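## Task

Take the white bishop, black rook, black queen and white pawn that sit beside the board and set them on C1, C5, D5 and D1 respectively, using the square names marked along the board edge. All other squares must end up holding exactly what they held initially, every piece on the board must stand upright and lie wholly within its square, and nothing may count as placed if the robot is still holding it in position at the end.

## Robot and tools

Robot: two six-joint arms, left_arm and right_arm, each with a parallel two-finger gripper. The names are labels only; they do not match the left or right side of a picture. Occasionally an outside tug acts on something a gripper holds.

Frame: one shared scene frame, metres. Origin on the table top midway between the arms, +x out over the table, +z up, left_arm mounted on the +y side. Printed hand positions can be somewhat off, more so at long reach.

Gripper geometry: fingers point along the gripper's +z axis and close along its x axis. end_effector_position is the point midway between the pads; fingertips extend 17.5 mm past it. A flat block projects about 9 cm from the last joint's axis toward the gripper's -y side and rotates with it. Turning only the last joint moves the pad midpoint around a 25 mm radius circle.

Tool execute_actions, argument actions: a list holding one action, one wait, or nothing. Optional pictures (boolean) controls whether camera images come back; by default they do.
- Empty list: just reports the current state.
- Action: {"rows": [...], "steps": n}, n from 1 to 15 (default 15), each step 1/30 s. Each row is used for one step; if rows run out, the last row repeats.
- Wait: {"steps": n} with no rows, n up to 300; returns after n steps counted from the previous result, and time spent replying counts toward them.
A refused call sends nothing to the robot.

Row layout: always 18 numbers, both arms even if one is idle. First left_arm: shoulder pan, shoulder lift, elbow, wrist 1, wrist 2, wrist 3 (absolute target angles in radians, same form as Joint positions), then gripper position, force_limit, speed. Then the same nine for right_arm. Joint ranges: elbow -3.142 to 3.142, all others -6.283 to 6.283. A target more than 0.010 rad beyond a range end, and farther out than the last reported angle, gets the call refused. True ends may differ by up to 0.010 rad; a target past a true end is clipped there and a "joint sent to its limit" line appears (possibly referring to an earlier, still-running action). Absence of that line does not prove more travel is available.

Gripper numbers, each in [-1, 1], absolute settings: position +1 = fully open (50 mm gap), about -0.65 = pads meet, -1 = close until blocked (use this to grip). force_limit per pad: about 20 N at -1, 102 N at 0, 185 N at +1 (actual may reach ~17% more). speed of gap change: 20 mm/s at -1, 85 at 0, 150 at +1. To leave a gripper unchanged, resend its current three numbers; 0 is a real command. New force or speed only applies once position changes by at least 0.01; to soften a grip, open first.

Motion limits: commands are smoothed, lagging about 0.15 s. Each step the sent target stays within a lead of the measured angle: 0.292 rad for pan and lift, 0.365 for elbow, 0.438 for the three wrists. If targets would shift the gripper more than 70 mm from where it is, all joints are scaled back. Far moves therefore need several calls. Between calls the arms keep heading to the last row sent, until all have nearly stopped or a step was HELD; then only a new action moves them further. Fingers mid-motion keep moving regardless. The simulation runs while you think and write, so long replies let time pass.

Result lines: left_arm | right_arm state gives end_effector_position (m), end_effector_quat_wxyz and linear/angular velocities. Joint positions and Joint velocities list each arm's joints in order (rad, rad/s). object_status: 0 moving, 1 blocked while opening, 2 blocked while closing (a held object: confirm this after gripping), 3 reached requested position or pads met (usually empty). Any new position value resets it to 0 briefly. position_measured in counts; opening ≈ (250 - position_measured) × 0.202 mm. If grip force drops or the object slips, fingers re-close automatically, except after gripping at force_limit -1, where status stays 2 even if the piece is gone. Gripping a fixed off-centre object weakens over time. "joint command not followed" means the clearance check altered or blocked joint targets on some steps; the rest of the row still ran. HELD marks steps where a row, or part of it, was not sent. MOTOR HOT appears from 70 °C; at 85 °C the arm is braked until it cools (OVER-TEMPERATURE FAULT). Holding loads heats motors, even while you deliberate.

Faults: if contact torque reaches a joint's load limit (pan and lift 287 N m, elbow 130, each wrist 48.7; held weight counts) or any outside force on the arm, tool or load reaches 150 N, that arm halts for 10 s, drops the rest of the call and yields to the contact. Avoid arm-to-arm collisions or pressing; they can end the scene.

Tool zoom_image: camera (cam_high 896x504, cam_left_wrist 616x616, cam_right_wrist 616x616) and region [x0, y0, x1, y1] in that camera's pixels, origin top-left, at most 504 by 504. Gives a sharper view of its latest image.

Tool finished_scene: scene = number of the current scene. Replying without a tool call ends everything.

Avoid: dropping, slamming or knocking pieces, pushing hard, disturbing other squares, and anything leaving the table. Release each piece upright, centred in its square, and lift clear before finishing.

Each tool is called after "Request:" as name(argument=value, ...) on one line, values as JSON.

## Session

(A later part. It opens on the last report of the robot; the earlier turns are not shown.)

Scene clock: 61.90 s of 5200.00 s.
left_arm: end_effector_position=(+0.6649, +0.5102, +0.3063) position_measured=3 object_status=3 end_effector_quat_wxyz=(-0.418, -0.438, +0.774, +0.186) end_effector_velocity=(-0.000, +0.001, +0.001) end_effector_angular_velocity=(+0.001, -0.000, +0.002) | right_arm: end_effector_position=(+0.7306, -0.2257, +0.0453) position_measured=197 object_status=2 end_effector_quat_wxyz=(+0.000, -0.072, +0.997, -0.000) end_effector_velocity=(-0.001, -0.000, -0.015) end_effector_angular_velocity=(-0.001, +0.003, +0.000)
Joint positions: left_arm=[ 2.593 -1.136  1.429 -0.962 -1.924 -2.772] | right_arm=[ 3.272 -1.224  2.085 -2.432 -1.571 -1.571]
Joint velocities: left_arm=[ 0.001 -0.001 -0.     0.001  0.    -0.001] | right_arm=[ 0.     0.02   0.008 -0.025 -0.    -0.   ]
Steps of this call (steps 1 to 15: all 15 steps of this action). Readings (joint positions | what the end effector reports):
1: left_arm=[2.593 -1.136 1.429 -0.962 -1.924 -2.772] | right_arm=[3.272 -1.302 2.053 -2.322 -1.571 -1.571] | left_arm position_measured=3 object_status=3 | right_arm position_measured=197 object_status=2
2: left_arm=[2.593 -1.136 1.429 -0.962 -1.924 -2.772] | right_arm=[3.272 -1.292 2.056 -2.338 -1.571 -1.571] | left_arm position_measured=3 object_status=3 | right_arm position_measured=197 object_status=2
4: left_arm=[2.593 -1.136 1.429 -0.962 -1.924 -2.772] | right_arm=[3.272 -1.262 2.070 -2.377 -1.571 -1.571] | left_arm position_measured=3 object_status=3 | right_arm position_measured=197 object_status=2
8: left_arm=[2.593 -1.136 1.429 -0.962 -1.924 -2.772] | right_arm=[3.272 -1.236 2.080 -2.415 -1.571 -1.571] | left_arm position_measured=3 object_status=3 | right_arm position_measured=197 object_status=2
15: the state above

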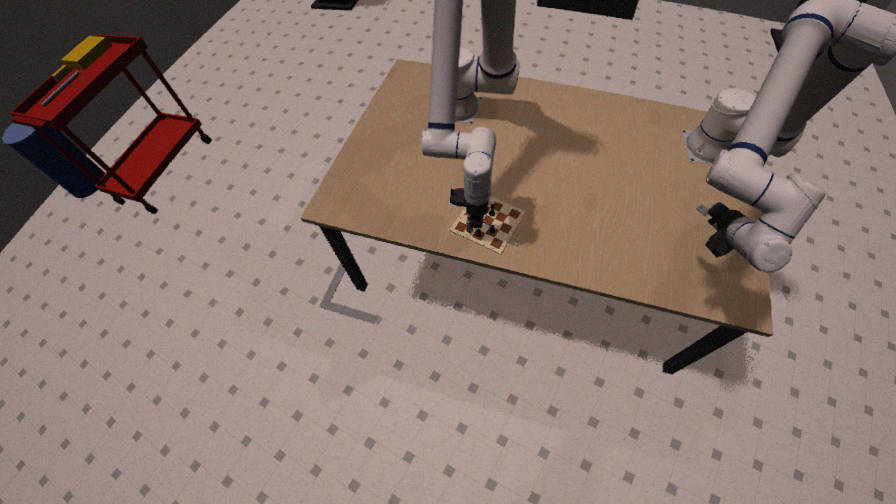

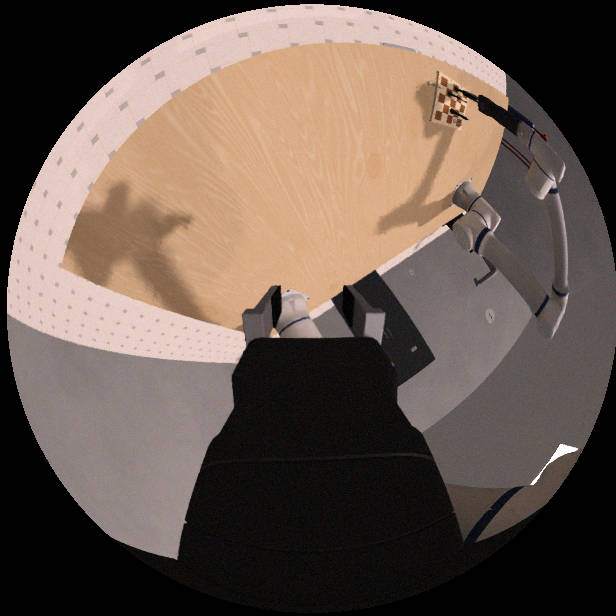

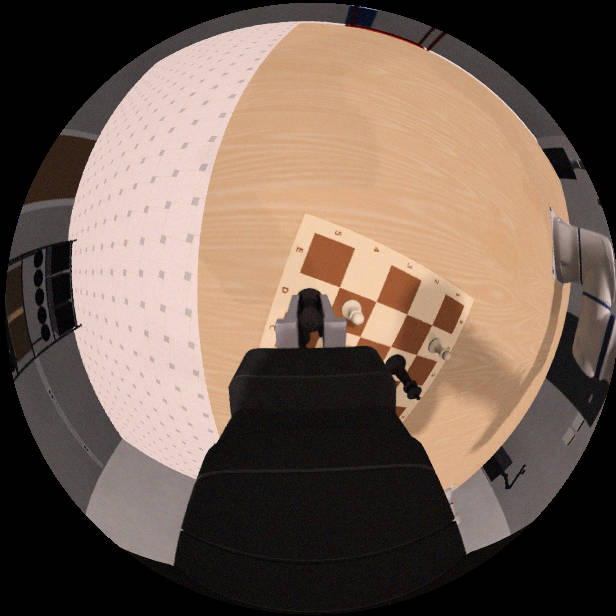

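Request:
execute_actions(actions=[{"rows":[[2.593,-1.136,1.429,-0.962,-1.924,-2.772,1,0,0,3.272,-1.21,2.09,-2.451,-1.571,-1.571,-1,0.5,-0.3]],"steps":10}], pictures=false)

Request:
execute_actions(actions=[{"rows":[[2.593,-1.136,1.429,-0.962,-1.924,-2.772,1,0,0,3.272,-1.21,2.09,-2.451,-1.571,-1.571,0.05,0.5,-0.3]],"steps":10}], pictures=false)

Request:
execute_actions(actions=[{"rows":[[2.593,-1.136,1.429,-0.962,-1.924,-2.772,1,0,0,3.272,-1.302,2.053,-2.322,-1.571,-1.571,0.05,0.5,-0.3]],"steps":12}], pictures=false)

Request:
execute_actions(actions=[{"rows":[[2.593,-1.136,1.429,-0.962,-1.924,-2.772,1,0,0,3.514,-1.2,1.88,-2.251,-1.571,-1.571,0.5,0.5,-0.3]]}], pictures=false)

Request:
execute_actions(actions=[{"steps":20}])

Scene clock: 67.93 s of 5200.00 s.
left_arm: end_effector_position=(+0.6649, +0.5102, +0.3063) position_measured=3 object_status=3 end_effector_quat_wxyz=(-0.418, -0.438, +0.774, +0.186) end_effector_velocity=(-0.001, -0.000, +0.001) end_effector_angular_velocity=(+0.001, -0.000, -0.001) | right_arm: end_effector_position=(+0.7304, -0.2257, +0.0359) position_measured=197 object_status=2 end_effector_quat_wxyz=(+0.000, -0.072, +0.997, -0.000) end_effector_velocity=(-0.001, +0.000, -0.007) end_effector_angular_velocity=(+0.001, +0.000, -0.001)
Joint positions: left_arm=[ 2.593 -1.136  1.429 -0.962 -1.924 -2.772] | right_arm=[ 3.272 -1.211  2.09  -2.449 -1.571 -1.571]
Joint velocities: left_arm=[-0.001 -0.002  0.001  0.     0.    -0.001] | right_arm=[-0.     0.009  0.004 -0.013  0.001  0.001]
Steps of this call (steps 1 to 15: the robot went on to your last target; steps 16 to 90: nothing new was sent; then 2.70 s passed at rest; steps 91 to 100: all 10 steps of this action). Readings (joint positions | what the end effector reports):
91: left_arm=[2.593 -1.136 1.429 -0.962 -1.924 -2.772] | right_arm=[3.272 -1.222 2.086 -2.435 -1.571 -1.571] | left_arm position_measured=3 object_status=3 | right_arm position_measured=197 object_status=2
92: left_arm=[2.593 -1.136 1.429 -0.962 -1.924 -2.772] | right_arm=[3.272 -1.220 2.086 -2.438 -1.571 -1.571] | left_arm position_measured=3 object_status=3 | right_arm position_measured=197 object_status=2
94: left_arm=[2.593 -1.136 1.429 -0.962 -1.924 -2.772] | right_arm=[3.272 -1.216 2.088 -2.443 -1.571 -1.571] | left_arm position_measured=3 object_status=3 | right_arm position_measured=197 object_status=2
98: left_arm=[2.593 -1.136 1.429 -0.962 -1.924 -2.772] | right_arm=[3.272 -1.212 2.089 -2.448 -1.571 -1.571] | left_arm position_measured=3 object_status=3 | right_arm position_measured=197 object_status=2
100: the state above

Scene clock: 68.27 s of 5200.00 s.
left_arm: end_effector_position=(+0.6649, +0.5102, +0.3063) position_measured=3 object_status=3 end_effector_quat_wxyz=(-0.418, -0.438, +0.774, +0.186) end_effector_velocity=(-0.000, +0.001, -0.001) end_effector_angular_velocity=(+0.001, +0.002, +0.002) | right_arm: end_effector_position=(+0.7304, -0.2257, +0.0351) position_measured=145 object_status=0 end_effector_quat_wxyz=(+0.000, -0.072, +0.997, -0.000) end_effector_velocity=(+0.001, -0.000, +0.001) end_effector_angular_velocity=(-0.000, -0.002, -0.000)
Joint positions: left_arm=[ 2.593 -1.136  1.429 -0.962 -1.924 -2.772] | right_arm=[ 3.272 -1.21   2.09  -2.451 -1.571 -1.571]
Joint velocities: left_arm=[ 0.001  0.001  0.001  0.    -0.    -0.001] | right_arm=[-0.    -0.001 -0.    -0.001 -0.     0.   ]
Steps of this call (steps 1 to 10: all 10 steps of this action). Readings (joint positions | what the end effector reports):
1: left_arm=[2.593 -1.136 1.429 -0.962 -1.924 -2.772] | right_arm=[3.272 -1.211 2.090 -2.450 -1.571 -1.571] | left_arm position_measured=3 object_status=3 | right_arm position_measured=194 object_status=0
2: left_arm=[2.593 -1.136 1.429 -0.962 -1.924 -2.772] | right_arm=[3.272 -1.211 2.090 -2.450 -1.571 -1.571] | left_arm position_measured=3 object_status=3 | right_arm position_measured=184 object_status=0
4: left_arm=[2.593 -1.136 1.429 -0.962 -1.924 -2.772] | right_arm=[3.272 -1.210 2.090 -2.450 -1.571 -1.571] | left_arm position_measured=3 object_status=3 | right_arm position_measured=162 object_status=0
8: left_arm=[2.593 -1.136 1.429 -0.962 -1.924 -2.772] | right_arm=[3.272 -1.210 2.090 -2.451 -1.571 -1.571] | left_arm position_measured=3 object_status=3 | right_arm position_measured=145 object_status=0
10: the state above

Scene clock: 68.67 s of 5200.00 s.
left_arm: end_effector_position=(+0.6649, +0.5102, +0.3063) position_measured=3 object_status=3 end_effector_quat_wxyz=(-0.418, -0.438, +0.774, +0.186) end_effector_velocity=(+0.000, +0.000, -0.001) end_effector_angular_velocity=(-0.000, +0.001, +0.000) | right_arm: end_effector_position=(+0.7305, -0.2258, +0.0984) position_measured=145 object_status=3 end_effector_quat_wxyz=(+0.000, -0.072, +0.997, -0.000) end_effector_velocity=(-0.002, +0.000, +0.035) end_effector_angular_velocity=(+0.000, -0.001, +0.002)
Joint positions: left_arm=[ 2.593 -1.136  1.429 -0.962 -1.924 -2.772] | right_arm=[ 3.272 -1.296  2.055 -2.33  -1.571 -1.571]
Joint velocities: left_arm=[ 0.001  0.001 -0.     0.    -0.     0.001] | right_arm=[ 0.    -0.048 -0.018  0.065  0.    -0.001]
Steps of this call (steps 1 to 12: all 12 steps of this action). Readings (joint positions | what the end effector reports):
1: left_arm=[2.593 -1.136 1.429 -0.962 -1.924 -2.772] | right_arm=[3.272 -1.210 2.090 -2.451 -1.571 -1.571] | left_arm position_measured=3 object_status=3 | right_arm position_measured=145 object_status=0
2: left_arm=[2.593 -1.136 1.429 -0.962 -1.924 -2.772] | right_arm=[3.272 -1.220 2.087 -2.436 -1.571 -1.571] | left_arm position_measured=3 object_status=3 | right_arm position_measured=145 object_status=3
4: left_arm=[2.593 -1.136 1.429 -0.962 -1.924 -2.772] | right_arm=[3.272 -1.255 2.071 -2.390 -1.571 -1.571] | left_arm position_measured=3 object_status=3 | right_arm position_measured=145 object_status=3
8: left_arm=[2.593 -1.136 1.429 -0.962 -1.924 -2.772] | right_arm=[3.272 -1.285 2.060 -2.346 -1.571 -1.571] | left_arm position_measured=3 object_status=3 | right_arm position_measured=145 object_status=3
12: the state above

Scene clock: 69.17 s of 5200.00 s.
left_arm: end_effector_position=(+0.6649, +0.5102, +0.3063) position_measured=3 object_status=3 end_effector_quat_wxyz=(-0.418, -0.438, +0.774, +0.186) end_effector_velocity=(-0.000, +0.000, -0.000) end_effector_angular_velocity=(+0.001, +0.001, +0.001) | right_arm: end_effector_position=(+0.7334, -0.0649, +0.1123) position_measured=78 object_status=3 end_effector_quat_wxyz=(+0.000, -0.177, +0.984, -0.000) end_effector_velocity=(-0.022, +0.189, +0.010) end_effector_angular_velocity=(-0.001, +0.005, +0.239)
Joint positions: left_arm=[ 2.593 -1.136  1.429 -0.962 -1.924 -2.772] | right_arm=[ 3.483 -1.213  1.903 -2.261 -1.571 -1.571]
Joint velocities: left_arm=[ 0.    -0.     0.001  0.     0.    -0.   ] | right_arm=[ 0.239  0.098 -0.17   0.077  0.001  0.   ]
Steps of this call (steps 1 to 15: all 15 steps of this action). Readings (joint positions | what the end effector reports):
1: left_arm=[2.593 -1.136 1.429 -0.962 -1.924 -2.772] | right_arm=[3.272 -1.297 2.055 -2.328 -1.571 -1.571] | left_arm position_measured=3 object_status=3 | right_arm position_measured=142 object_status=0
2: left_arm=[2.593 -1.136 1.429 -0.962 -1.924 -2.772] | right_arm=[3.282 -1.294 2.047 -2.324 -1.571 -1.571] | left_arm position_measured=3 object_status=3 | right_arm position_measured=132 object_status=0
4: left_arm=[2.593 -1.136 1.429 -0.962 -1.924 -2.772] | right_arm=[3.319 -1.279 2.021 -2.313 -1.571 -1.571] | left_arm position_measured=3 object_status=3 | right_arm position_measured=110 object_status=0
8: left_arm=[2.593 -1.136 1.429 -0.962 -1.924 -2.772] | right_arm=[3.383 -1.253 1.974 -2.293 -1.571 -1.571] | left_arm position_measured=3 object_status=3 | right_arm position_measured=78 object_status=0
15: the state above

Scene clock: 69.83 s of 5200.00 s.
left_arm: end_effector_position=(+0.6649, +0.5102, +0.3063) position_measured=3 object_status=3 end_effector_quat_wxyz=(-0.418, -0.438, +0.774, +0.186) end_effector_velocity=(+0.001, +0.001, +0.001) end_effector_angular_velocity=(-0.001, -0.002, +0.001) | right_arm: end_effector_position=(+0.7303, -0.0403, +0.1139) position_measured=78 object_status=3 end_effector_quat_wxyz=(+0.000, -0.192, +0.981, -0.000) end_effector_velocity=(-0.001, +0.001, -0.002) end_effector_angular_velocity=(-0.001, +0.002, +0.001)
Joint positions: left_arm=[ 2.593 -1.136  1.429 -0.962 -1.924 -2.772] | right_arm=[ 3.514 -1.2    1.88  -2.251 -1.571 -1.571]
Joint velocities: left_arm=[ 0.001 -0.001 -0.001 -0.    -0.     0.001] | right_arm=[ 0.001  0.002 -0.     0.001  0.     0.   ]
Steps of this call (steps 1 to 20: the robot went on to your last target). Readings (joint positions | what the end effector reports):
1: left_arm=[2.593 -1.136 1.429 -0.962 -1.924 -2.772] | right_arm=[3.490 -1.210 1.897 -2.259 -1.571 -1.571] | left_arm position_measured=3 object_status=3 | right_arm position_measured=78 object_status=3
2: left_arm=[2.593 -1.136 1.429 -0.962 -1.924 -2.772] | right_arm=[3.495 -1.208 1.893 -2.257 -1.571 -1.571] | left_arm position_measured=3 object_status=3 | right_arm position_measured=78 object_status=3
4: left_arm=[2.593 -1.136 1.429 -0.962 -1.924 -2.772] | right_arm=[3.503 -1.204 1.888 -2.255 -1.571 -1.571] | left_arm position_measured=3 object_status=3 | right_arm position_measured=78 object_status=3
8: left_arm=[2.593 -1.136 1.429 -0.962 -1.924 -2.772] | right_arm=[3.510 -1.202 1.883 -2.252 -1.571 -1.571] | left_arm position_measured=3 object_status=3 | right_arm position_measured=78 object_status=3
20: the state above

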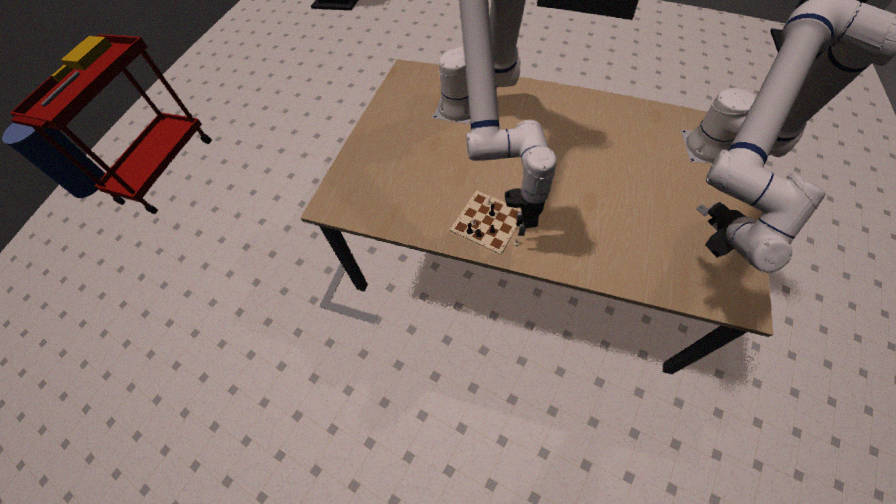

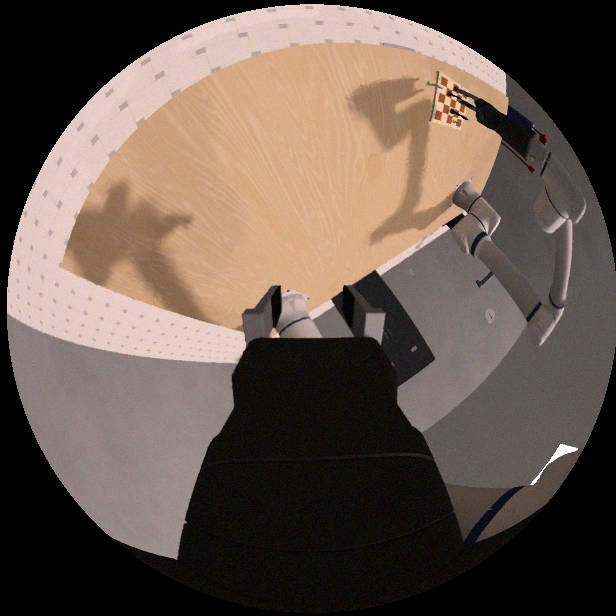

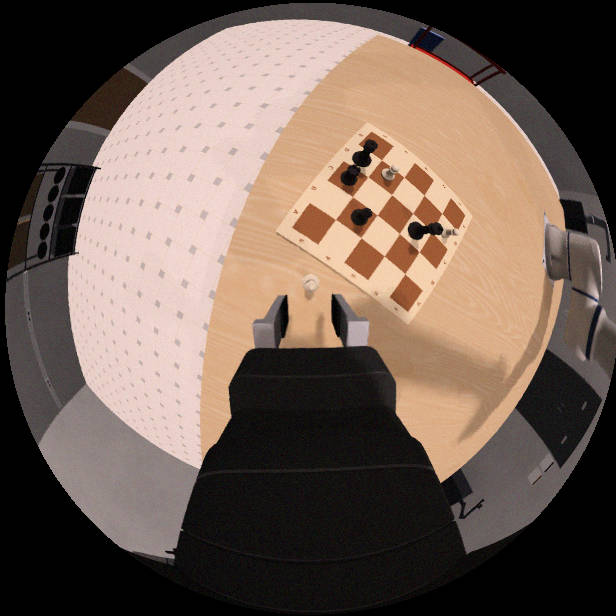

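Request:
execute_actions(actions=[{"rows":[[2.593,-1.136,1.429,-0.962,-1.924,-2.772,1,0,0,3.511,-1.098,1.93,-2.403,-1.571,-1.571,0.5,0.5,0]]}], pictures=false)

Request:
execute_actions(actions=[{"rows":[[2.593,-1.136,1.429,-0.962,-1.924,-2.772,1,0,0,3.511,-1.098,1.93,-2.403,-1.571,-1.571,-1,0.5,-0.3]]}], pictures=false)

Request:
execute_actions(actions=[{"steps":6}], pictures=false)

Request:
execute_actions(actions=[{"rows":[[2.593,-1.136,1.429,-0.962,-1.924,-2.772,1,0,0,3.511,-1.2,1.88,-2.251,-1.571,-1.571,-1,0.5,-0.3]]}], pictures=false)

Request:
execute_actions(actions=[{"rows":[[2.593,-1.136,1.429,-0.962,-1.924,-2.772,1,0,0,3.431,-1.47,2.235,-2.336,-1.571,-1.571,-1,0.5,-0.3]]}], pictures=false)

Request:
execute_actions(actions=[{"steps":18}])

Request:
execute_actions(actions=[{"rows":[[2.593,-1.136,1.429,-0.962,-1.924,-2.772,1,0,0,3.431,-1.347,2.277,-2.501,-1.571,-1.571,-1,0.5,-0.3]]}])

Scene clock: 77.43 s of 5200.00 s.
left_arm: end_effector_position=(+0.6649, +0.5102, +0.3063) position_measured=3 object_status=3 end_effector_quat_wxyz=(-0.418, -0.438, +0.774, +0.186) end_effector_velocity=(-0.000, +0.000, +0.000) end_effector_angular_velocity=(+0.000, -0.001, +0.000) | right_arm: end_effector_position=(+0.7297, -0.0428, +0.0283) position_measured=78 object_status=3 end_effector_quat_wxyz=(+0.000, -0.191, +0.982, -0.000) end_effector_velocity=(-0.002, -0.001, -0.024) end_effector_angular_velocity=(-0.000, +0.001, -0.001)
Joint positions: left_arm=[ 2.593 -1.136  1.429 -0.962 -1.924 -2.772] | right_arm=[ 3.511 -1.102  1.928 -2.398 -1.571 -1.571]
Joint velocities: left_arm=[ 0.    -0.001  0.001 -0.001  0.    -0.001] | right_arm=[-0.001  0.027  0.014 -0.041  0.    -0.   ]
Steps of this call (steps 1 to 15: the robot went on to your last target; steps 16 to 90: nothing new was sent; then 4.10 s passed at rest; steps 91 to 105: all 15 steps of this action). Readings (joint positions | what the end effector reports):
91: left_arm=[2.593 -1.136 1.429 -0.962 -1.924 -2.772] | right_arm=[3.514 -1.200 1.880 -2.251 -1.571 -1.571] | left_arm position_measured=3 object_status=3 | right_arm position_measured=78 object_status=3
92: left_arm=[2.593 -1.136 1.429 -0.962 -1.924 -2.772] | right_arm=[3.514 -1.190 1.883 -2.267 -1.571 -1.571] | left_arm position_measured=3 object_status=3 | right_arm position_measured=78 object_status=3
94: left_arm=[2.593 -1.136 1.429 -0.962 -1.924 -2.772] | right_arm=[3.513 -1.158 1.901 -2.311 -1.571 -1.571] | left_arm position_measured=3 object_status=3 | right_arm position_measured=78 object_status=3
98: left_arm=[2.593 -1.136 1.429 -0.962 -1.924 -2.772] | right_arm=[3.512 -1.120 1.919 -2.370 -1.571 -1.571] | left_arm position_measured=3 object_status=3 | right_arm position_measured=78 object_status=3
105: the state above

Scene clock: 77.93 s of 5200.00 s.
left_arm: end_effector_position=(+0.6649, +0.5102, +0.3063) position_measured=3 object_status=3 end_effector_quat_wxyz=(-0.418, -0.438, +0.774, +0.186) end_effector_velocity=(-0.001, -0.000, +0.001) end_effector_angular_velocity=(+0.002, +0.000, +0.001) | right_arm: end_effector_position=(+0.7295, -0.0430, +0.0253) position_measured=204 object_status=0 end_effector_quat_wxyz=(+0.000, -0.191, +0.982, -0.000) end_effector_velocity=(-0.000, +0.000, -0.000) end_effector_angular_velocity=(+0.001, -0.001, +0.000)
Joint positions: left_arm=[ 2.593 -1.136  1.429 -0.962 -1.924 -2.772] | right_arm=[ 3.511 -1.098  1.93  -2.403 -1.571 -1.571]
Joint velocities: left_arm=[-0.001 -0.001  0.001  0.001  0.    -0.002] | right_arm=[-0.    -0.     0.001 -0.002  0.    -0.   ]
Steps of this call (steps 1 to 15: all 15 steps of this action). Readings (joint positions | what the end effector reports):
1: left_arm=[2.593 -1.136 1.429 -0.962 -1.924 -2.772] | right_arm=[3.511 -1.101 1.929 -2.399 -1.571 -1.571] | left_arm position_measured=3 object_status=3 | right_arm position_measured=81 object_status=0
2: left_arm=[2.593 -1.136 1.429 -0.962 -1.924 -2.772] | right_arm=[3.511 -1.100 1.929 -2.400 -1.571 -1.571] | left_arm position_measured=3 object_status=3 | right_arm position_measured=91 object_status=0
4: left_arm=[2.593 -1.136 1.429 -0.962 -1.924 -2.772] | right_arm=[3.511 -1.099 1.929 -2.401 -1.571 -1.571] | left_arm position_measured=3 object_status=3 | right_arm position_measured=113 object_status=0
8: left_arm=[2.593 -1.136 1.429 -0.962 -1.924 -2.772] | right_arm=[3.511 -1.098 1.930 -2.402 -1.571 -1.571] | left_arm position_measured=3 object_status=3 | right_arm position_measured=156 object_status=0
15: the state above

Scene clock: 78.13 s of 5200.00 s.
left_arm: end_effector_position=(+0.6649, +0.5102, +0.3063) position_measured=3 object_status=3 end_effector_quat_wxyz=(-0.418, -0.438, +0.774, +0.186) end_effector_velocity=(+0.000, +0.001, +0.000) end_effector_angular_velocity=(-0.001, -0.001, +0.001) | right_arm: end_effector_position=(+0.7295, -0.0430, +0.0252) position_measured=204 object_status=2 end_effector_quat_wxyz=(+0.000, -0.191, +0.982, -0.000) end_effector_velocity=(-0.000, -0.000, -0.000) end_effector_angular_velocity=(-0.001, +0.000, -0.000)
Joint positions: left_arm=[ 2.593 -1.136  1.429 -0.962 -1.924 -2.772] | right_arm=[ 3.511 -1.098  1.93  -2.403 -1.571 -1.571]
Joint velocities: left_arm=[ 0.001  0.    -0.    -0.     0.     0.   ] | right_arm=[ 0.     0.     0.    -0.    -0.001  0.   ]
Steps of this call (steps 1 to 6: the robot went on to your last target). Readings (joint positions | what the end effector reports):
1: left_arm=[2.593 -1.136 1.429 -0.962 -1.924 -2.772] | right_arm=[3.511 -1.098 1.930 -2.403 -1.571 -1.571] | left_arm position_measured=3 object_status=3 | right_arm position_measured=204 object_status=0
2: left_arm=[2.593 -1.136 1.429 -0.962 -1.924 -2.772] | right_arm=[3.511 -1.098 1.930 -2.403 -1.571 -1.571] | left_arm position_measured=3 object_status=3 | right_arm position_measured=204 object_status=0
4: left_arm=[2.593 -1.136 1.429 -0.962 -1.924 -2.772] | right_arm=[3.511 -1.098 1.930 -2.403 -1.571 -1.571] | left_arm position_measured=3 object_status=3 | right_arm position_measured=204 object_status=2
6: the state above

Scene clock: 78.63 s of 5200.00 s.
left_arm: end_effector_position=(+0.6649, +0.5102, +0.3063) position_measured=3 object_status=3 end_effector_quat_wxyz=(-0.418, -0.438, +0.774, +0.186) end_effector_velocity=(-0.000, -0.001, -0.000) end_effector_angular_velocity=(-0.000, -0.000, -0.001) | right_arm: end_effector_position=(+0.7317, -0.0422, +0.1106) position_measured=204 object_status=2 end_effector_quat_wxyz=(+0.000, -0.190, +0.982, -0.000) end_effector_velocity=(-0.000, -0.000, +0.024) end_effector_angular_velocity=(+0.000, -0.000, +0.000)
Joint positions: left_arm=[ 2.593 -1.136  1.429 -0.962 -1.924 -2.772] | right_arm=[ 3.511 -1.196  1.882 -2.256 -1.571 -1.571]
Joint velocities: left_arm=[-0.001 -0.     0.001 -0.001 -0.     0.   ] | right_arm=[-0.    -0.027 -0.014  0.041  0.    -0.   ]
Steps of this call (steps 1 to 15: all 15 steps of this action). Readings (joint positions | what the end effector reports):
1: left_arm=[2.593 -1.136 1.429 -0.962 -1.924 -2.772] | right_arm=[3.511 -1.098 1.930 -2.403 -1.571 -1.571] | left_arm position_measured=3 object_status=3 | right_arm position_measured=204 object_status=2
2: left_arm=[2.593 -1.136 1.429 -0.962 -1.924 -2.772] | right_arm=[3.511 -1.107 1.927 -2.387 -1.571 -1.571] | left_arm position_measured=3 object_status=3 | right_arm position_measured=204 object_status=2
4: left_arm=[2.593 -1.136 1.429 -0.962 -1.924 -2.772] | right_arm=[3.511 -1.139 1.909 -2.342 -1.571 -1.571] | left_arm position_measured=3 object_status=3 | right_arm position_measured=204 object_status=2
8: left_arm=[2.593 -1.136 1.429 -0.962 -1.924 -2.772] | right_arm=[3.511 -1.178 1.891 -2.284 -1.571 -1.571] | left_arm position_measured=3 object_status=3 | right_arm position_measured=204 object_status=2
15: the state above

Scene clock: 79.13 s of 5200.00 s.
left_arm: end_effector_position=(+0.6649, +0.5102, +0.3063) position_measured=3 object_status=3 end_effector_quat_wxyz=(-0.418, -0.438, +0.774, +0.186) end_effector_velocity=(-0.001, +0.000, -0.001) end_effector_angular_velocity=(+0.001, +0.002, -0.000) | right_arm: end_effector_position=(+0.6023, -0.1407, +0.1181) position_measured=204 object_status=2 end_effector_quat_wxyz=(+0.000, -0.157, +0.988, -0.000) end_effector_velocity=(-0.165, -0.109, -0.008) end_effector_angular_velocity=(+0.003, -0.009, -0.085)
Joint positions: left_arm=[ 2.593 -1.136  1.429 -0.962 -1.924 -2.772] | right_arm=[ 3.442 -1.433  2.186 -2.325 -1.571 -1.571]
Joint velocities: left_arm=[-0.     0.     0.002  0.001 -0.     0.   ] | right_arm=[-0.085 -0.288  0.368 -0.089  0.     0.   ]
Steps of this call (steps 1 to 15: all 15 steps of this action). Readings (joint positions | what the end effector reports):
1: left_arm=[2.593 -1.136 1.429 -0.962 -1.924 -2.772] | right_arm=[3.511 -1.198 1.882 -2.255 -1.571 -1.571] | left_arm position_measured=3 object_status=3 | right_arm position_measured=204 object_status=2
2: left_arm=[2.593 -1.136 1.429 -0.962 -1.924 -2.772] | right_arm=[3.508 -1.208 1.894 -2.257 -1.571 -1.571] | left_arm position_measured=3 object_status=3 | right_arm position_measured=204 object_status=2
4: left_arm=[2.593 -1.136 1.429 -0.962 -1.924 -2.772] | right_arm=[3.497 -1.246 1.945 -2.269 -1.571 -1.571] | left_arm position_measured=3 object_status=3 | right_arm position_measured=204 object_status=2
8: left_arm=[2.593 -1.136 1.429 -0.962 -1.924 -2.772] | right_arm=[3.476 -1.318 2.038 -2.291 -1.571 -1.571] | left_arm position_measured=3 object_status=3 | right_arm position_measured=204 object_status=2
15: the state above

Scene clock: 79.73 s of 5200.00 s.
left_arm: end_effector_position=(+0.6649, +0.5102, +0.3063) position_measured=3 object_status=3 end_effector_quat_wxyz=(-0.418, -0.438, +0.774, +0.186) end_effector_velocity=(-0.001, +0.000, -0.000) end_effector_angular_velocity=(+0.000, +0.000, +0.000) | right_arm: end_effector_position=(+0.5802, -0.1547, +0.1162) position_measured=204 object_status=2 end_effector_quat_wxyz=(+0.000, -0.151, +0.989, -0.000) end_effector_velocity=(-0.002, -0.001, -0.000) end_effector_angular_velocity=(-0.001, +0.000, -0.001)
Joint positions: left_arm=[ 2.593 -1.136  1.429 -0.962 -1.924 -2.772] | right_arm=[ 3.431 -1.47   2.235 -2.336 -1.571 -1.571]
Joint velocities: left_arm=[ 0.    -0.001  0.001 -0.     0.    -0.   ] | right_arm=[-0.001 -0.003  0.004 -0.001 -0.     0.   ]
Steps of this call (steps 1 to 18: the robot went on to your last target). Readings (joint positions | what the end effector reports):
1: left_arm=[2.593 -1.136 1.429 -0.962 -1.924 -2.772] | right_arm=[3.440 -1.441 2.197 -2.327 -1.571 -1.571] | left_arm position_measured=3 object_status=3 | right_arm position_measured=204 object_status=2
2: left_arm=[2.593 -1.136 1.429 -0.962 -1.924 -2.772] | right_arm=[3.438 -1.448 2.206 -2.329 -1.571 -1.571] | left_arm position_measured=3 object_status=3 | right_arm position_measured=204 object_status=2
4: left_arm=[2.593 -1.136 1.429 -0.962 -1.924 -2.772] | right_arm=[3.435 -1.457 2.218 -2.332 -1.571 -1.571] | left_arm position_measured=3 object_status=3 | right_arm position_measured=204 object_status=2
8: left_arm=[2.593 -1.136 1.429 -0.962 -1.924 -2.772] | right_arm=[3.432 -1.465 2.229 -2.335 -1.571 -1.571] | left_arm position_measured=3 object_status=3 | right_arm position_measured=204 object_status=2
18: the state above

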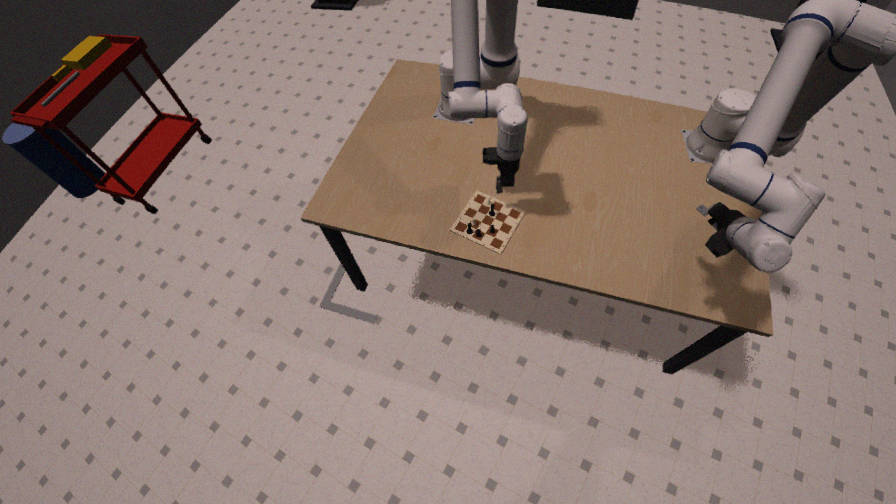

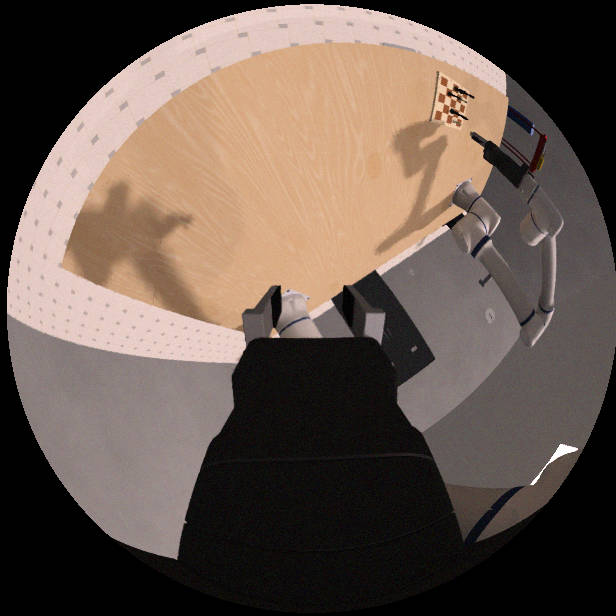

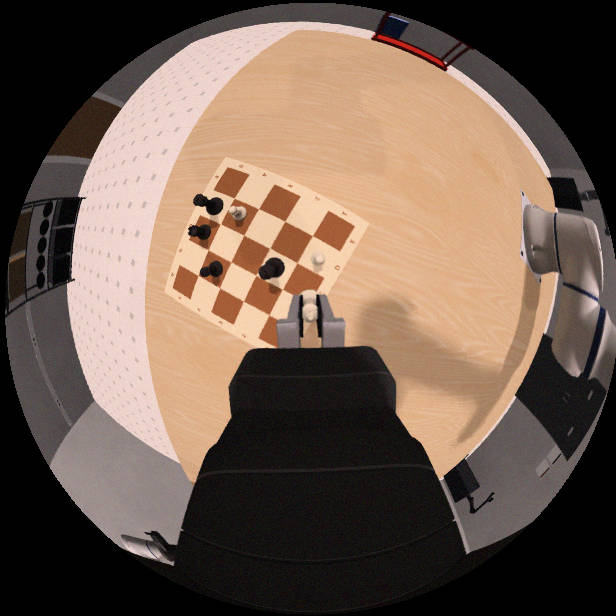

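Scene clock: 80.23 s of 5200.00 s.
left_arm: end_effector_position=(+0.6649, +0.5102, +0.3063) position_measured=3 object_status=3 end_effector_quat_wxyz=(-0.418, -0.438, +0.774, +0.186) end_effector_velocity=(+0.000, +0.000, +0.000) end_effector_angular_velocity=(-0.000, -0.001, -0.000) | right_arm: end_effector_position=(+0.5839, -0.1536, +0.0441) position_measured=204 object_status=2 end_effector_quat_wxyz=(+0.000, -0.151, +0.989, -0.000) end_effector_velocity=(-0.001, -0.000, -0.020) end_effector_angular_velocity=(-0.000, +0.002, +0.000)
Joint positions: left_arm=[ 2.593 -1.136  1.429 -0.962 -1.924 -2.772] | right_arm=[ 3.431 -1.351  2.276 -2.496 -1.571 -1.571]
Joint velocities: left_arm=[ 0.    -0.    -0.001  0.     0.     0.   ] | right_arm=[-0.     0.032  0.011 -0.041  0.001 -0.   ]
Steps of this call (steps 1 to 15: all 15 steps of this action). Readings (joint positions | what the end effector reports):
1: left_arm=[2.593 -1.136 1.429 -0.962 -1.924 -2.772] | right_arm=[3.431 -1.469 2.235 -2.336 -1.571 -1.571] | left_arm position_measured=3 object_status=3 | right_arm position_measured=204 object_status=2
2: left_arm=[2.593 -1.136 1.429 -0.962 -1.924 -2.772] | right_arm=[3.431 -1.460 2.238 -2.351 -1.571 -1.571] | left_arm position_measured=3 object_status=3 | right_arm position_measured=204 object_status=2
4: left_arm=[2.593 -1.136 1.429 -0.962 -1.924 -2.772] | right_arm=[3.431 -1.416 2.254 -2.407 -1.571 -1.571] | left_arm position_measured=3 object_status=3 | right_arm position_measured=204 object_status=2
8: left_arm=[2.593 -1.136 1.429 -0.962 -1.924 -2.772] | right_arm=[3.431 -1.371 2.269 -2.468 -1.571 -1.571] | left_arm position_measured=3 object_status=3 | right_arm position_measured=204 object_status=2
15: the state above

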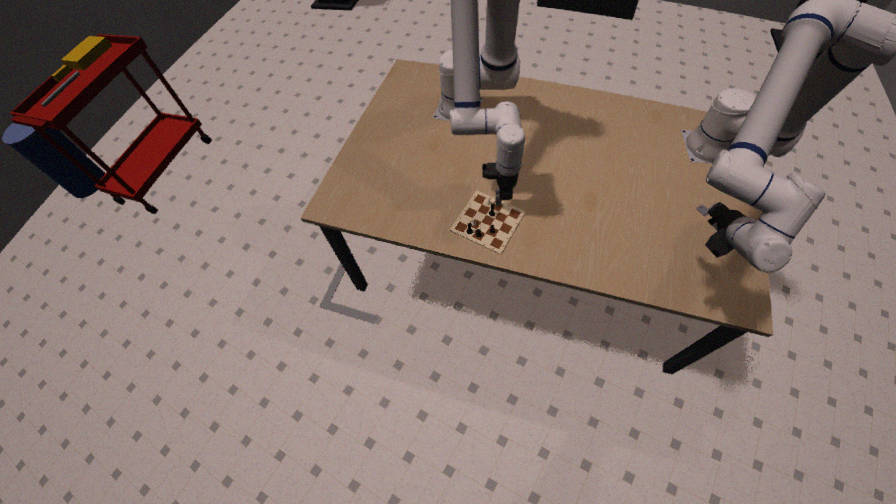

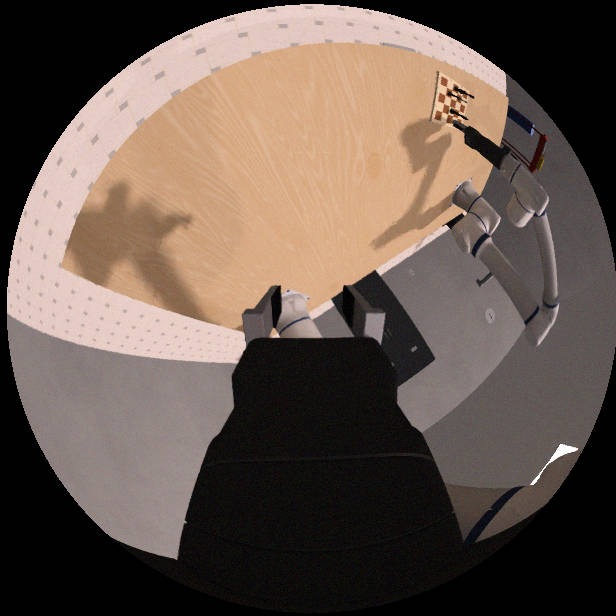

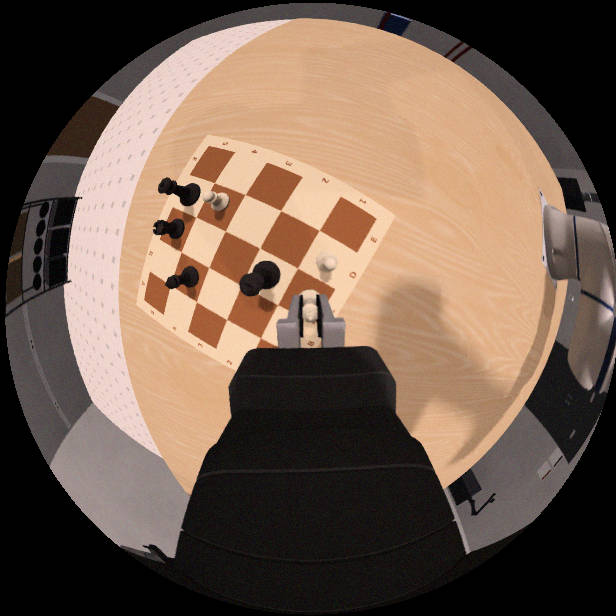

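Request:
execute_actions(actions=[{"rows":[[2.593,-1.136,1.429,-0.962,-1.924,-2.772,1,0,0,3.426,-1.331,2.2805,-2.5205,-1.571,-1.571,-1,0.5,-0.3]],"steps":12}], pictures=false)

Request:
execute_actions(actions=[{"rows":[[2.593,-1.136,1.429,-0.962,-1.924,-2.772,1,0,0,3.426,-1.331,2.2805,-2.5205,-1.571,-1.571,0,0.5,-0.3]],"steps":10}], pictures=false)

Request:
execute_actions(actions=[{"rows":[[2.593,-1.136,1.429,-0.962,-1.924,-2.772,1,0,0,3.426,-1.47,2.235,-2.336,-1.571,-1.571,0,0.5,-0.3]]}], pictures=false)

Request:
execute_actions(actions=[{"rows":[[2.593,-1.136,1.429,-0.962,-1.924,-2.772,1,0,0,3.42,-1.3305,1.983,-2.2235,-1.571,-1.571,0,0.5,-0.3]]}])

Request:
zoom_image(camera="cam_right_wrist", region=[185,110,437,350])

Scene clock: 92.27 s of 5200.00 s.
left_arm: end_effector_position=(+0.6649, +0.5102, +0.3063) position_measured=3 object_status=3 end_effector_quat_wxyz=(-0.418, -0.438, +0.774, +0.186) end_effector_velocity=(+0.000, +0.000, +0.000) end_effector_angular_velocity=(+0.001, -0.001, +0.001) | right_arm: end_effector_position=(+0.5859, -0.1559, +0.0334) position_measured=204 object_status=2 end_effector_quat_wxyz=(+0.000, -0.149, +0.989, -0.000) end_effector_velocity=(+0.002, -0.001, -0.003) end_effector_angular_velocity=(+0.000, -0.002, -0.002)
Joint positions: left_arm=[ 2.593 -1.136  1.429 -0.962 -1.924 -2.772] | right_arm=[ 3.426 -1.332  2.28  -2.519 -1.571 -1.571]
Joint velocities: left_arm=[ 0.    -0.    -0.    -0.    -0.    -0.001] | right_arm=[-0.003  0.007  0.    -0.009 -0.001 -0.   ]
Steps of this call (steps 1 to 15: the robot went on to your last target; steps 16 to 90: nothing new was sent; then 8.63 s passed at rest; steps 91 to 102: all 12 steps of this action). Readings (joint positions | what the end effector reports):
91: left_arm=[2.593 -1.136 1.429 -0.962 -1.924 -2.772] | right_arm=[3.431 -1.347 2.277 -2.501 -1.571 -1.571] | left_arm position_measured=3 object_status=3 | right_arm position_measured=204 object_status=2
92: left_arm=[2.593 -1.136 1.429 -0.962 -1.924 -2.772] | right_arm=[3.430 -1.345 2.277 -2.504 -1.571 -1.571] | left_arm position_measured=3 object_status=3 | right_arm position_measured=204 object_status=2
94: left_arm=[2.593 -1.136 1.429 -0.962 -1.924 -2.772] | right_arm=[3.429 -1.339 2.279 -2.511 -1.571 -1.571] | left_arm position_measured=3 object_status=3 | right_arm position_measured=204 object_status=2
98: left_arm=[2.593 -1.136 1.429 -0.962 -1.924 -2.772] | right_arm=[3.427 -1.334 2.280 -2.517 -1.571 -1.571] | left_arm position_measured=3 object_status=3 | right_arm position_measured=204 object_status=2
102: the state above

Scene clock: 92.60 s of 5200.00 s.
left_arm: end_effector_position=(+0.6649, +0.5102, +0.3063) position_measured=3 object_status=3 end_effector_quat_wxyz=(-0.418, -0.438, +0.774, +0.186) end_effector_velocity=(-0.000, -0.001, -0.001) end_effector_angular_velocity=(-0.000, +0.001, -0.002) | right_arm: end_effector_position=(+0.5860, -0.1560, +0.0329) position_measured=152 object_status=0 end_effector_quat_wxyz=(+0.000, -0.149, +0.989, -0.000) end_effector_velocity=(-0.000, -0.000, -0.001) end_effector_angular_velocity=(-0.001, +0.000, -0.001)
Joint positions: left_arm=[ 2.593 -1.136  1.429 -0.962 -1.924 -2.772] | right_arm=[ 3.426 -1.331  2.28  -2.52  -1.571 -1.571]
Joint velocities: left_arm=[-0.001  0.     0.001 -0.     0.     0.001] | right_arm=[-0.     0.001  0.    -0.001 -0.001  0.   ]
Steps of this call (steps 1 to 10: all 10 steps of this action). Readings (joint positions | what the end effector reports):
1: left_arm=[2.593 -1.136 1.429 -0.962 -1.924 -2.772] | right_arm=[3.426 -1.332 2.280 -2.520 -1.571 -1.571] | left_arm position_measured=3 object_status=3 | right_arm position_measured=202 object_status=0
2: left_arm=[2.593 -1.136 1.429 -0.962 -1.924 -2.772] | right_arm=[3.426 -1.332 2.280 -2.520 -1.571 -1.571] | left_arm position_measured=3 object_status=3 | right_arm position_measured=191 object_status=0
4: left_arm=[2.593 -1.136 1.429 -0.962 -1.924 -2.772] | right_arm=[3.426 -1.331 2.280 -2.520 -1.571 -1.571] | left_arm position_measured=3 object_status=3 | right_arm position_measured=170 object_status=0
8: left_arm=[2.593 -1.136 1.429 -0.962 -1.924 -2.772] | right_arm=[3.426 -1.331 2.280 -2.520 -1.571 -1.571] | left_arm position_measured=3 object_status=3 | right_arm position_measured=152 object_status=0
10: the state above

Scene clock: 93.10 s of 5200.00 s.
left_arm: end_effector_position=(+0.6649, +0.5102, +0.3063) position_measured=3 object_status=3 end_effector_quat_wxyz=(-0.418, -0.438, +0.774, +0.186) end_effector_velocity=(-0.001, -0.000, -0.001) end_effector_angular_velocity=(+0.002, +0.003, -0.000) | right_arm: end_effector_position=(+0.5819, -0.1573, +0.1131) position_measured=152 object_status=3 end_effector_quat_wxyz=(+0.000, -0.149, +0.989, -0.000) end_effector_velocity=(-0.003, -0.001, +0.024) end_effector_angular_velocity=(-0.000, -0.002, -0.000)
Joint positions: left_arm=[ 2.593 -1.136  1.429 -0.962 -1.924 -2.772] | right_arm=[ 3.426 -1.465  2.237 -2.343 -1.571 -1.571]
Joint velocities: left_arm=[-0.001  0.001  0.001  0.001 -0.    -0.001] | right_arm=[ 0.    -0.039 -0.013  0.05  -0.001  0.001]
Steps of this call (steps 1 to 15: all 15 steps of this action). Readings (joint positions | what the end effector reports):
1: left_arm=[2.593 -1.136 1.429 -0.962 -1.924 -2.772] | right_arm=[3.426 -1.331 2.280 -2.520 -1.571 -1.571] | left_arm position_measured=3 object_status=3 | right_arm position_measured=152 object_status=0
2: left_arm=[2.593 -1.136 1.429 -0.962 -1.924 -2.772] | right_arm=[3.426 -1.341 2.278 -2.506 -1.571 -1.571] | left_arm position_measured=3 object_status=3 | right_arm position_measured=152 object_status=3
4: left_arm=[2.593 -1.136 1.429 -0.962 -1.924 -2.772] | right_arm=[3.426 -1.385 2.262 -2.449 -1.571 -1.571] | left_arm position_measured=3 object_status=3 | right_arm position_measured=152 object_status=3
8: left_arm=[2.593 -1.136 1.429 -0.962 -1.924 -2.772] | right_arm=[3.426 -1.440 2.245 -2.376 -1.571 -1.571] | left_arm position_measured=3 object_status=3 | right_arm position_measured=152 object_status=3
15: the state above

Scene clock: 93.60 s of 5200.00 s.
left_arm: end_effector_position=(+0.6649, +0.5102, +0.3063) position_measured=3 object_status=3 end_effector_quat_wxyz=(-0.418, -0.438, +0.774, +0.186) end_effector_velocity=(+0.001, -0.001, +0.000) end_effector_angular_velocity=(+0.000, -0.001, +0.000) | right_arm: end_effector_position=(+0.6971, -0.1261, +0.1483) position_measured=152 object_status=3 end_effector_quat_wxyz=(+0.000, -0.146, +0.989, -0.000) end_effector_velocity=(+0.055, +0.015, +0.015) end_effector_angular_velocity=(+0.001, +0.001, -0.003)
Joint positions: left_arm=[ 2.593 -1.136  1.429 -0.962 -1.924 -2.772] | right_arm=[ 3.42  -1.339  1.998 -2.231 -1.571 -1.571]
Joint velocities: left_arm=[-0.     0.001 -0.002  0.    -0.    -0.001] | right_arm=[-0.003  0.063 -0.116  0.054  0.001  0.   ]
Steps of this call (steps 1 to 15: all 15 steps of this action). Readings (joint positions | what the end effector reports):
1: left_arm=[2.593 -1.136 1.429 -0.962 -1.924 -2.772] | right_arm=[3.426 -1.466 2.236 -2.341 -1.571 -1.571] | left_arm position_measured=3 object_status=3 | right_arm position_measured=152 object_status=3
2: left_arm=[2.593 -1.136 1.429 -0.962 -1.924 -2.772] | right_arm=[3.426 -1.460 2.223 -2.334 -1.571 -1.571] | left_arm position_measured=3 object_status=3 | right_arm position_measured=152 object_status=3
4: left_arm=[2.593 -1.136 1.429 -0.962 -1.924 -2.772] | right_arm=[3.425 -1.432 2.171 -2.311 -1.571 -1.571] | left_arm position_measured=3 object_status=3 | right_arm position_measured=152 object_status=3
8: left_arm=[2.593 -1.136 1.429 -0.962 -1.924 -2.772] | right_arm=[3.422 -1.381 2.076 -2.267 -1.571 -1.571] | left_arm position_measured=3 object_status=3 | right_arm position_measured=152 object_status=3
15: the state above

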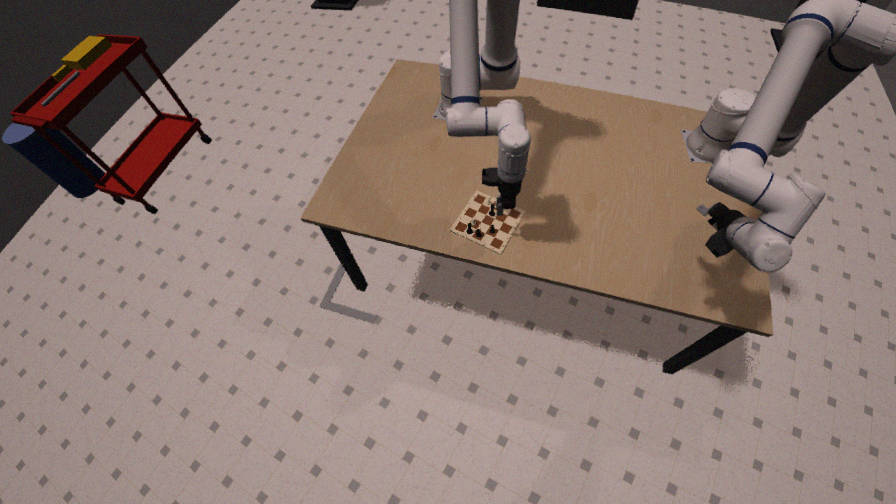

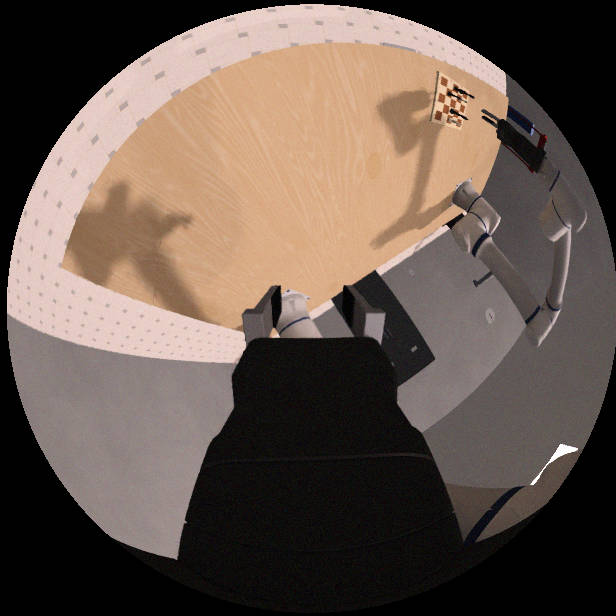

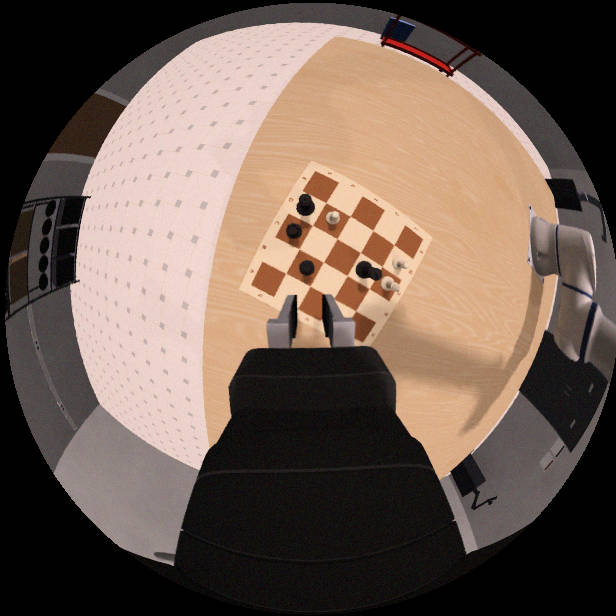

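Region (185, 110, 437, 350) of cam_right_wrist's 616x616 image, scaled by 2.000, with more detail than that image has; it fills the top 480 rows of this view, and the rest is white.

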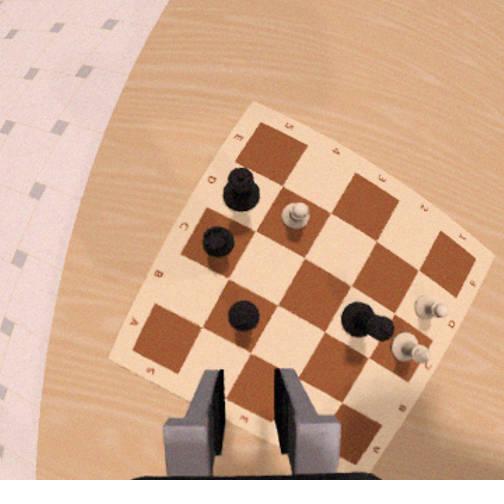

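Request:
finished_scene(scene=2)

The scene is finished: the task was done.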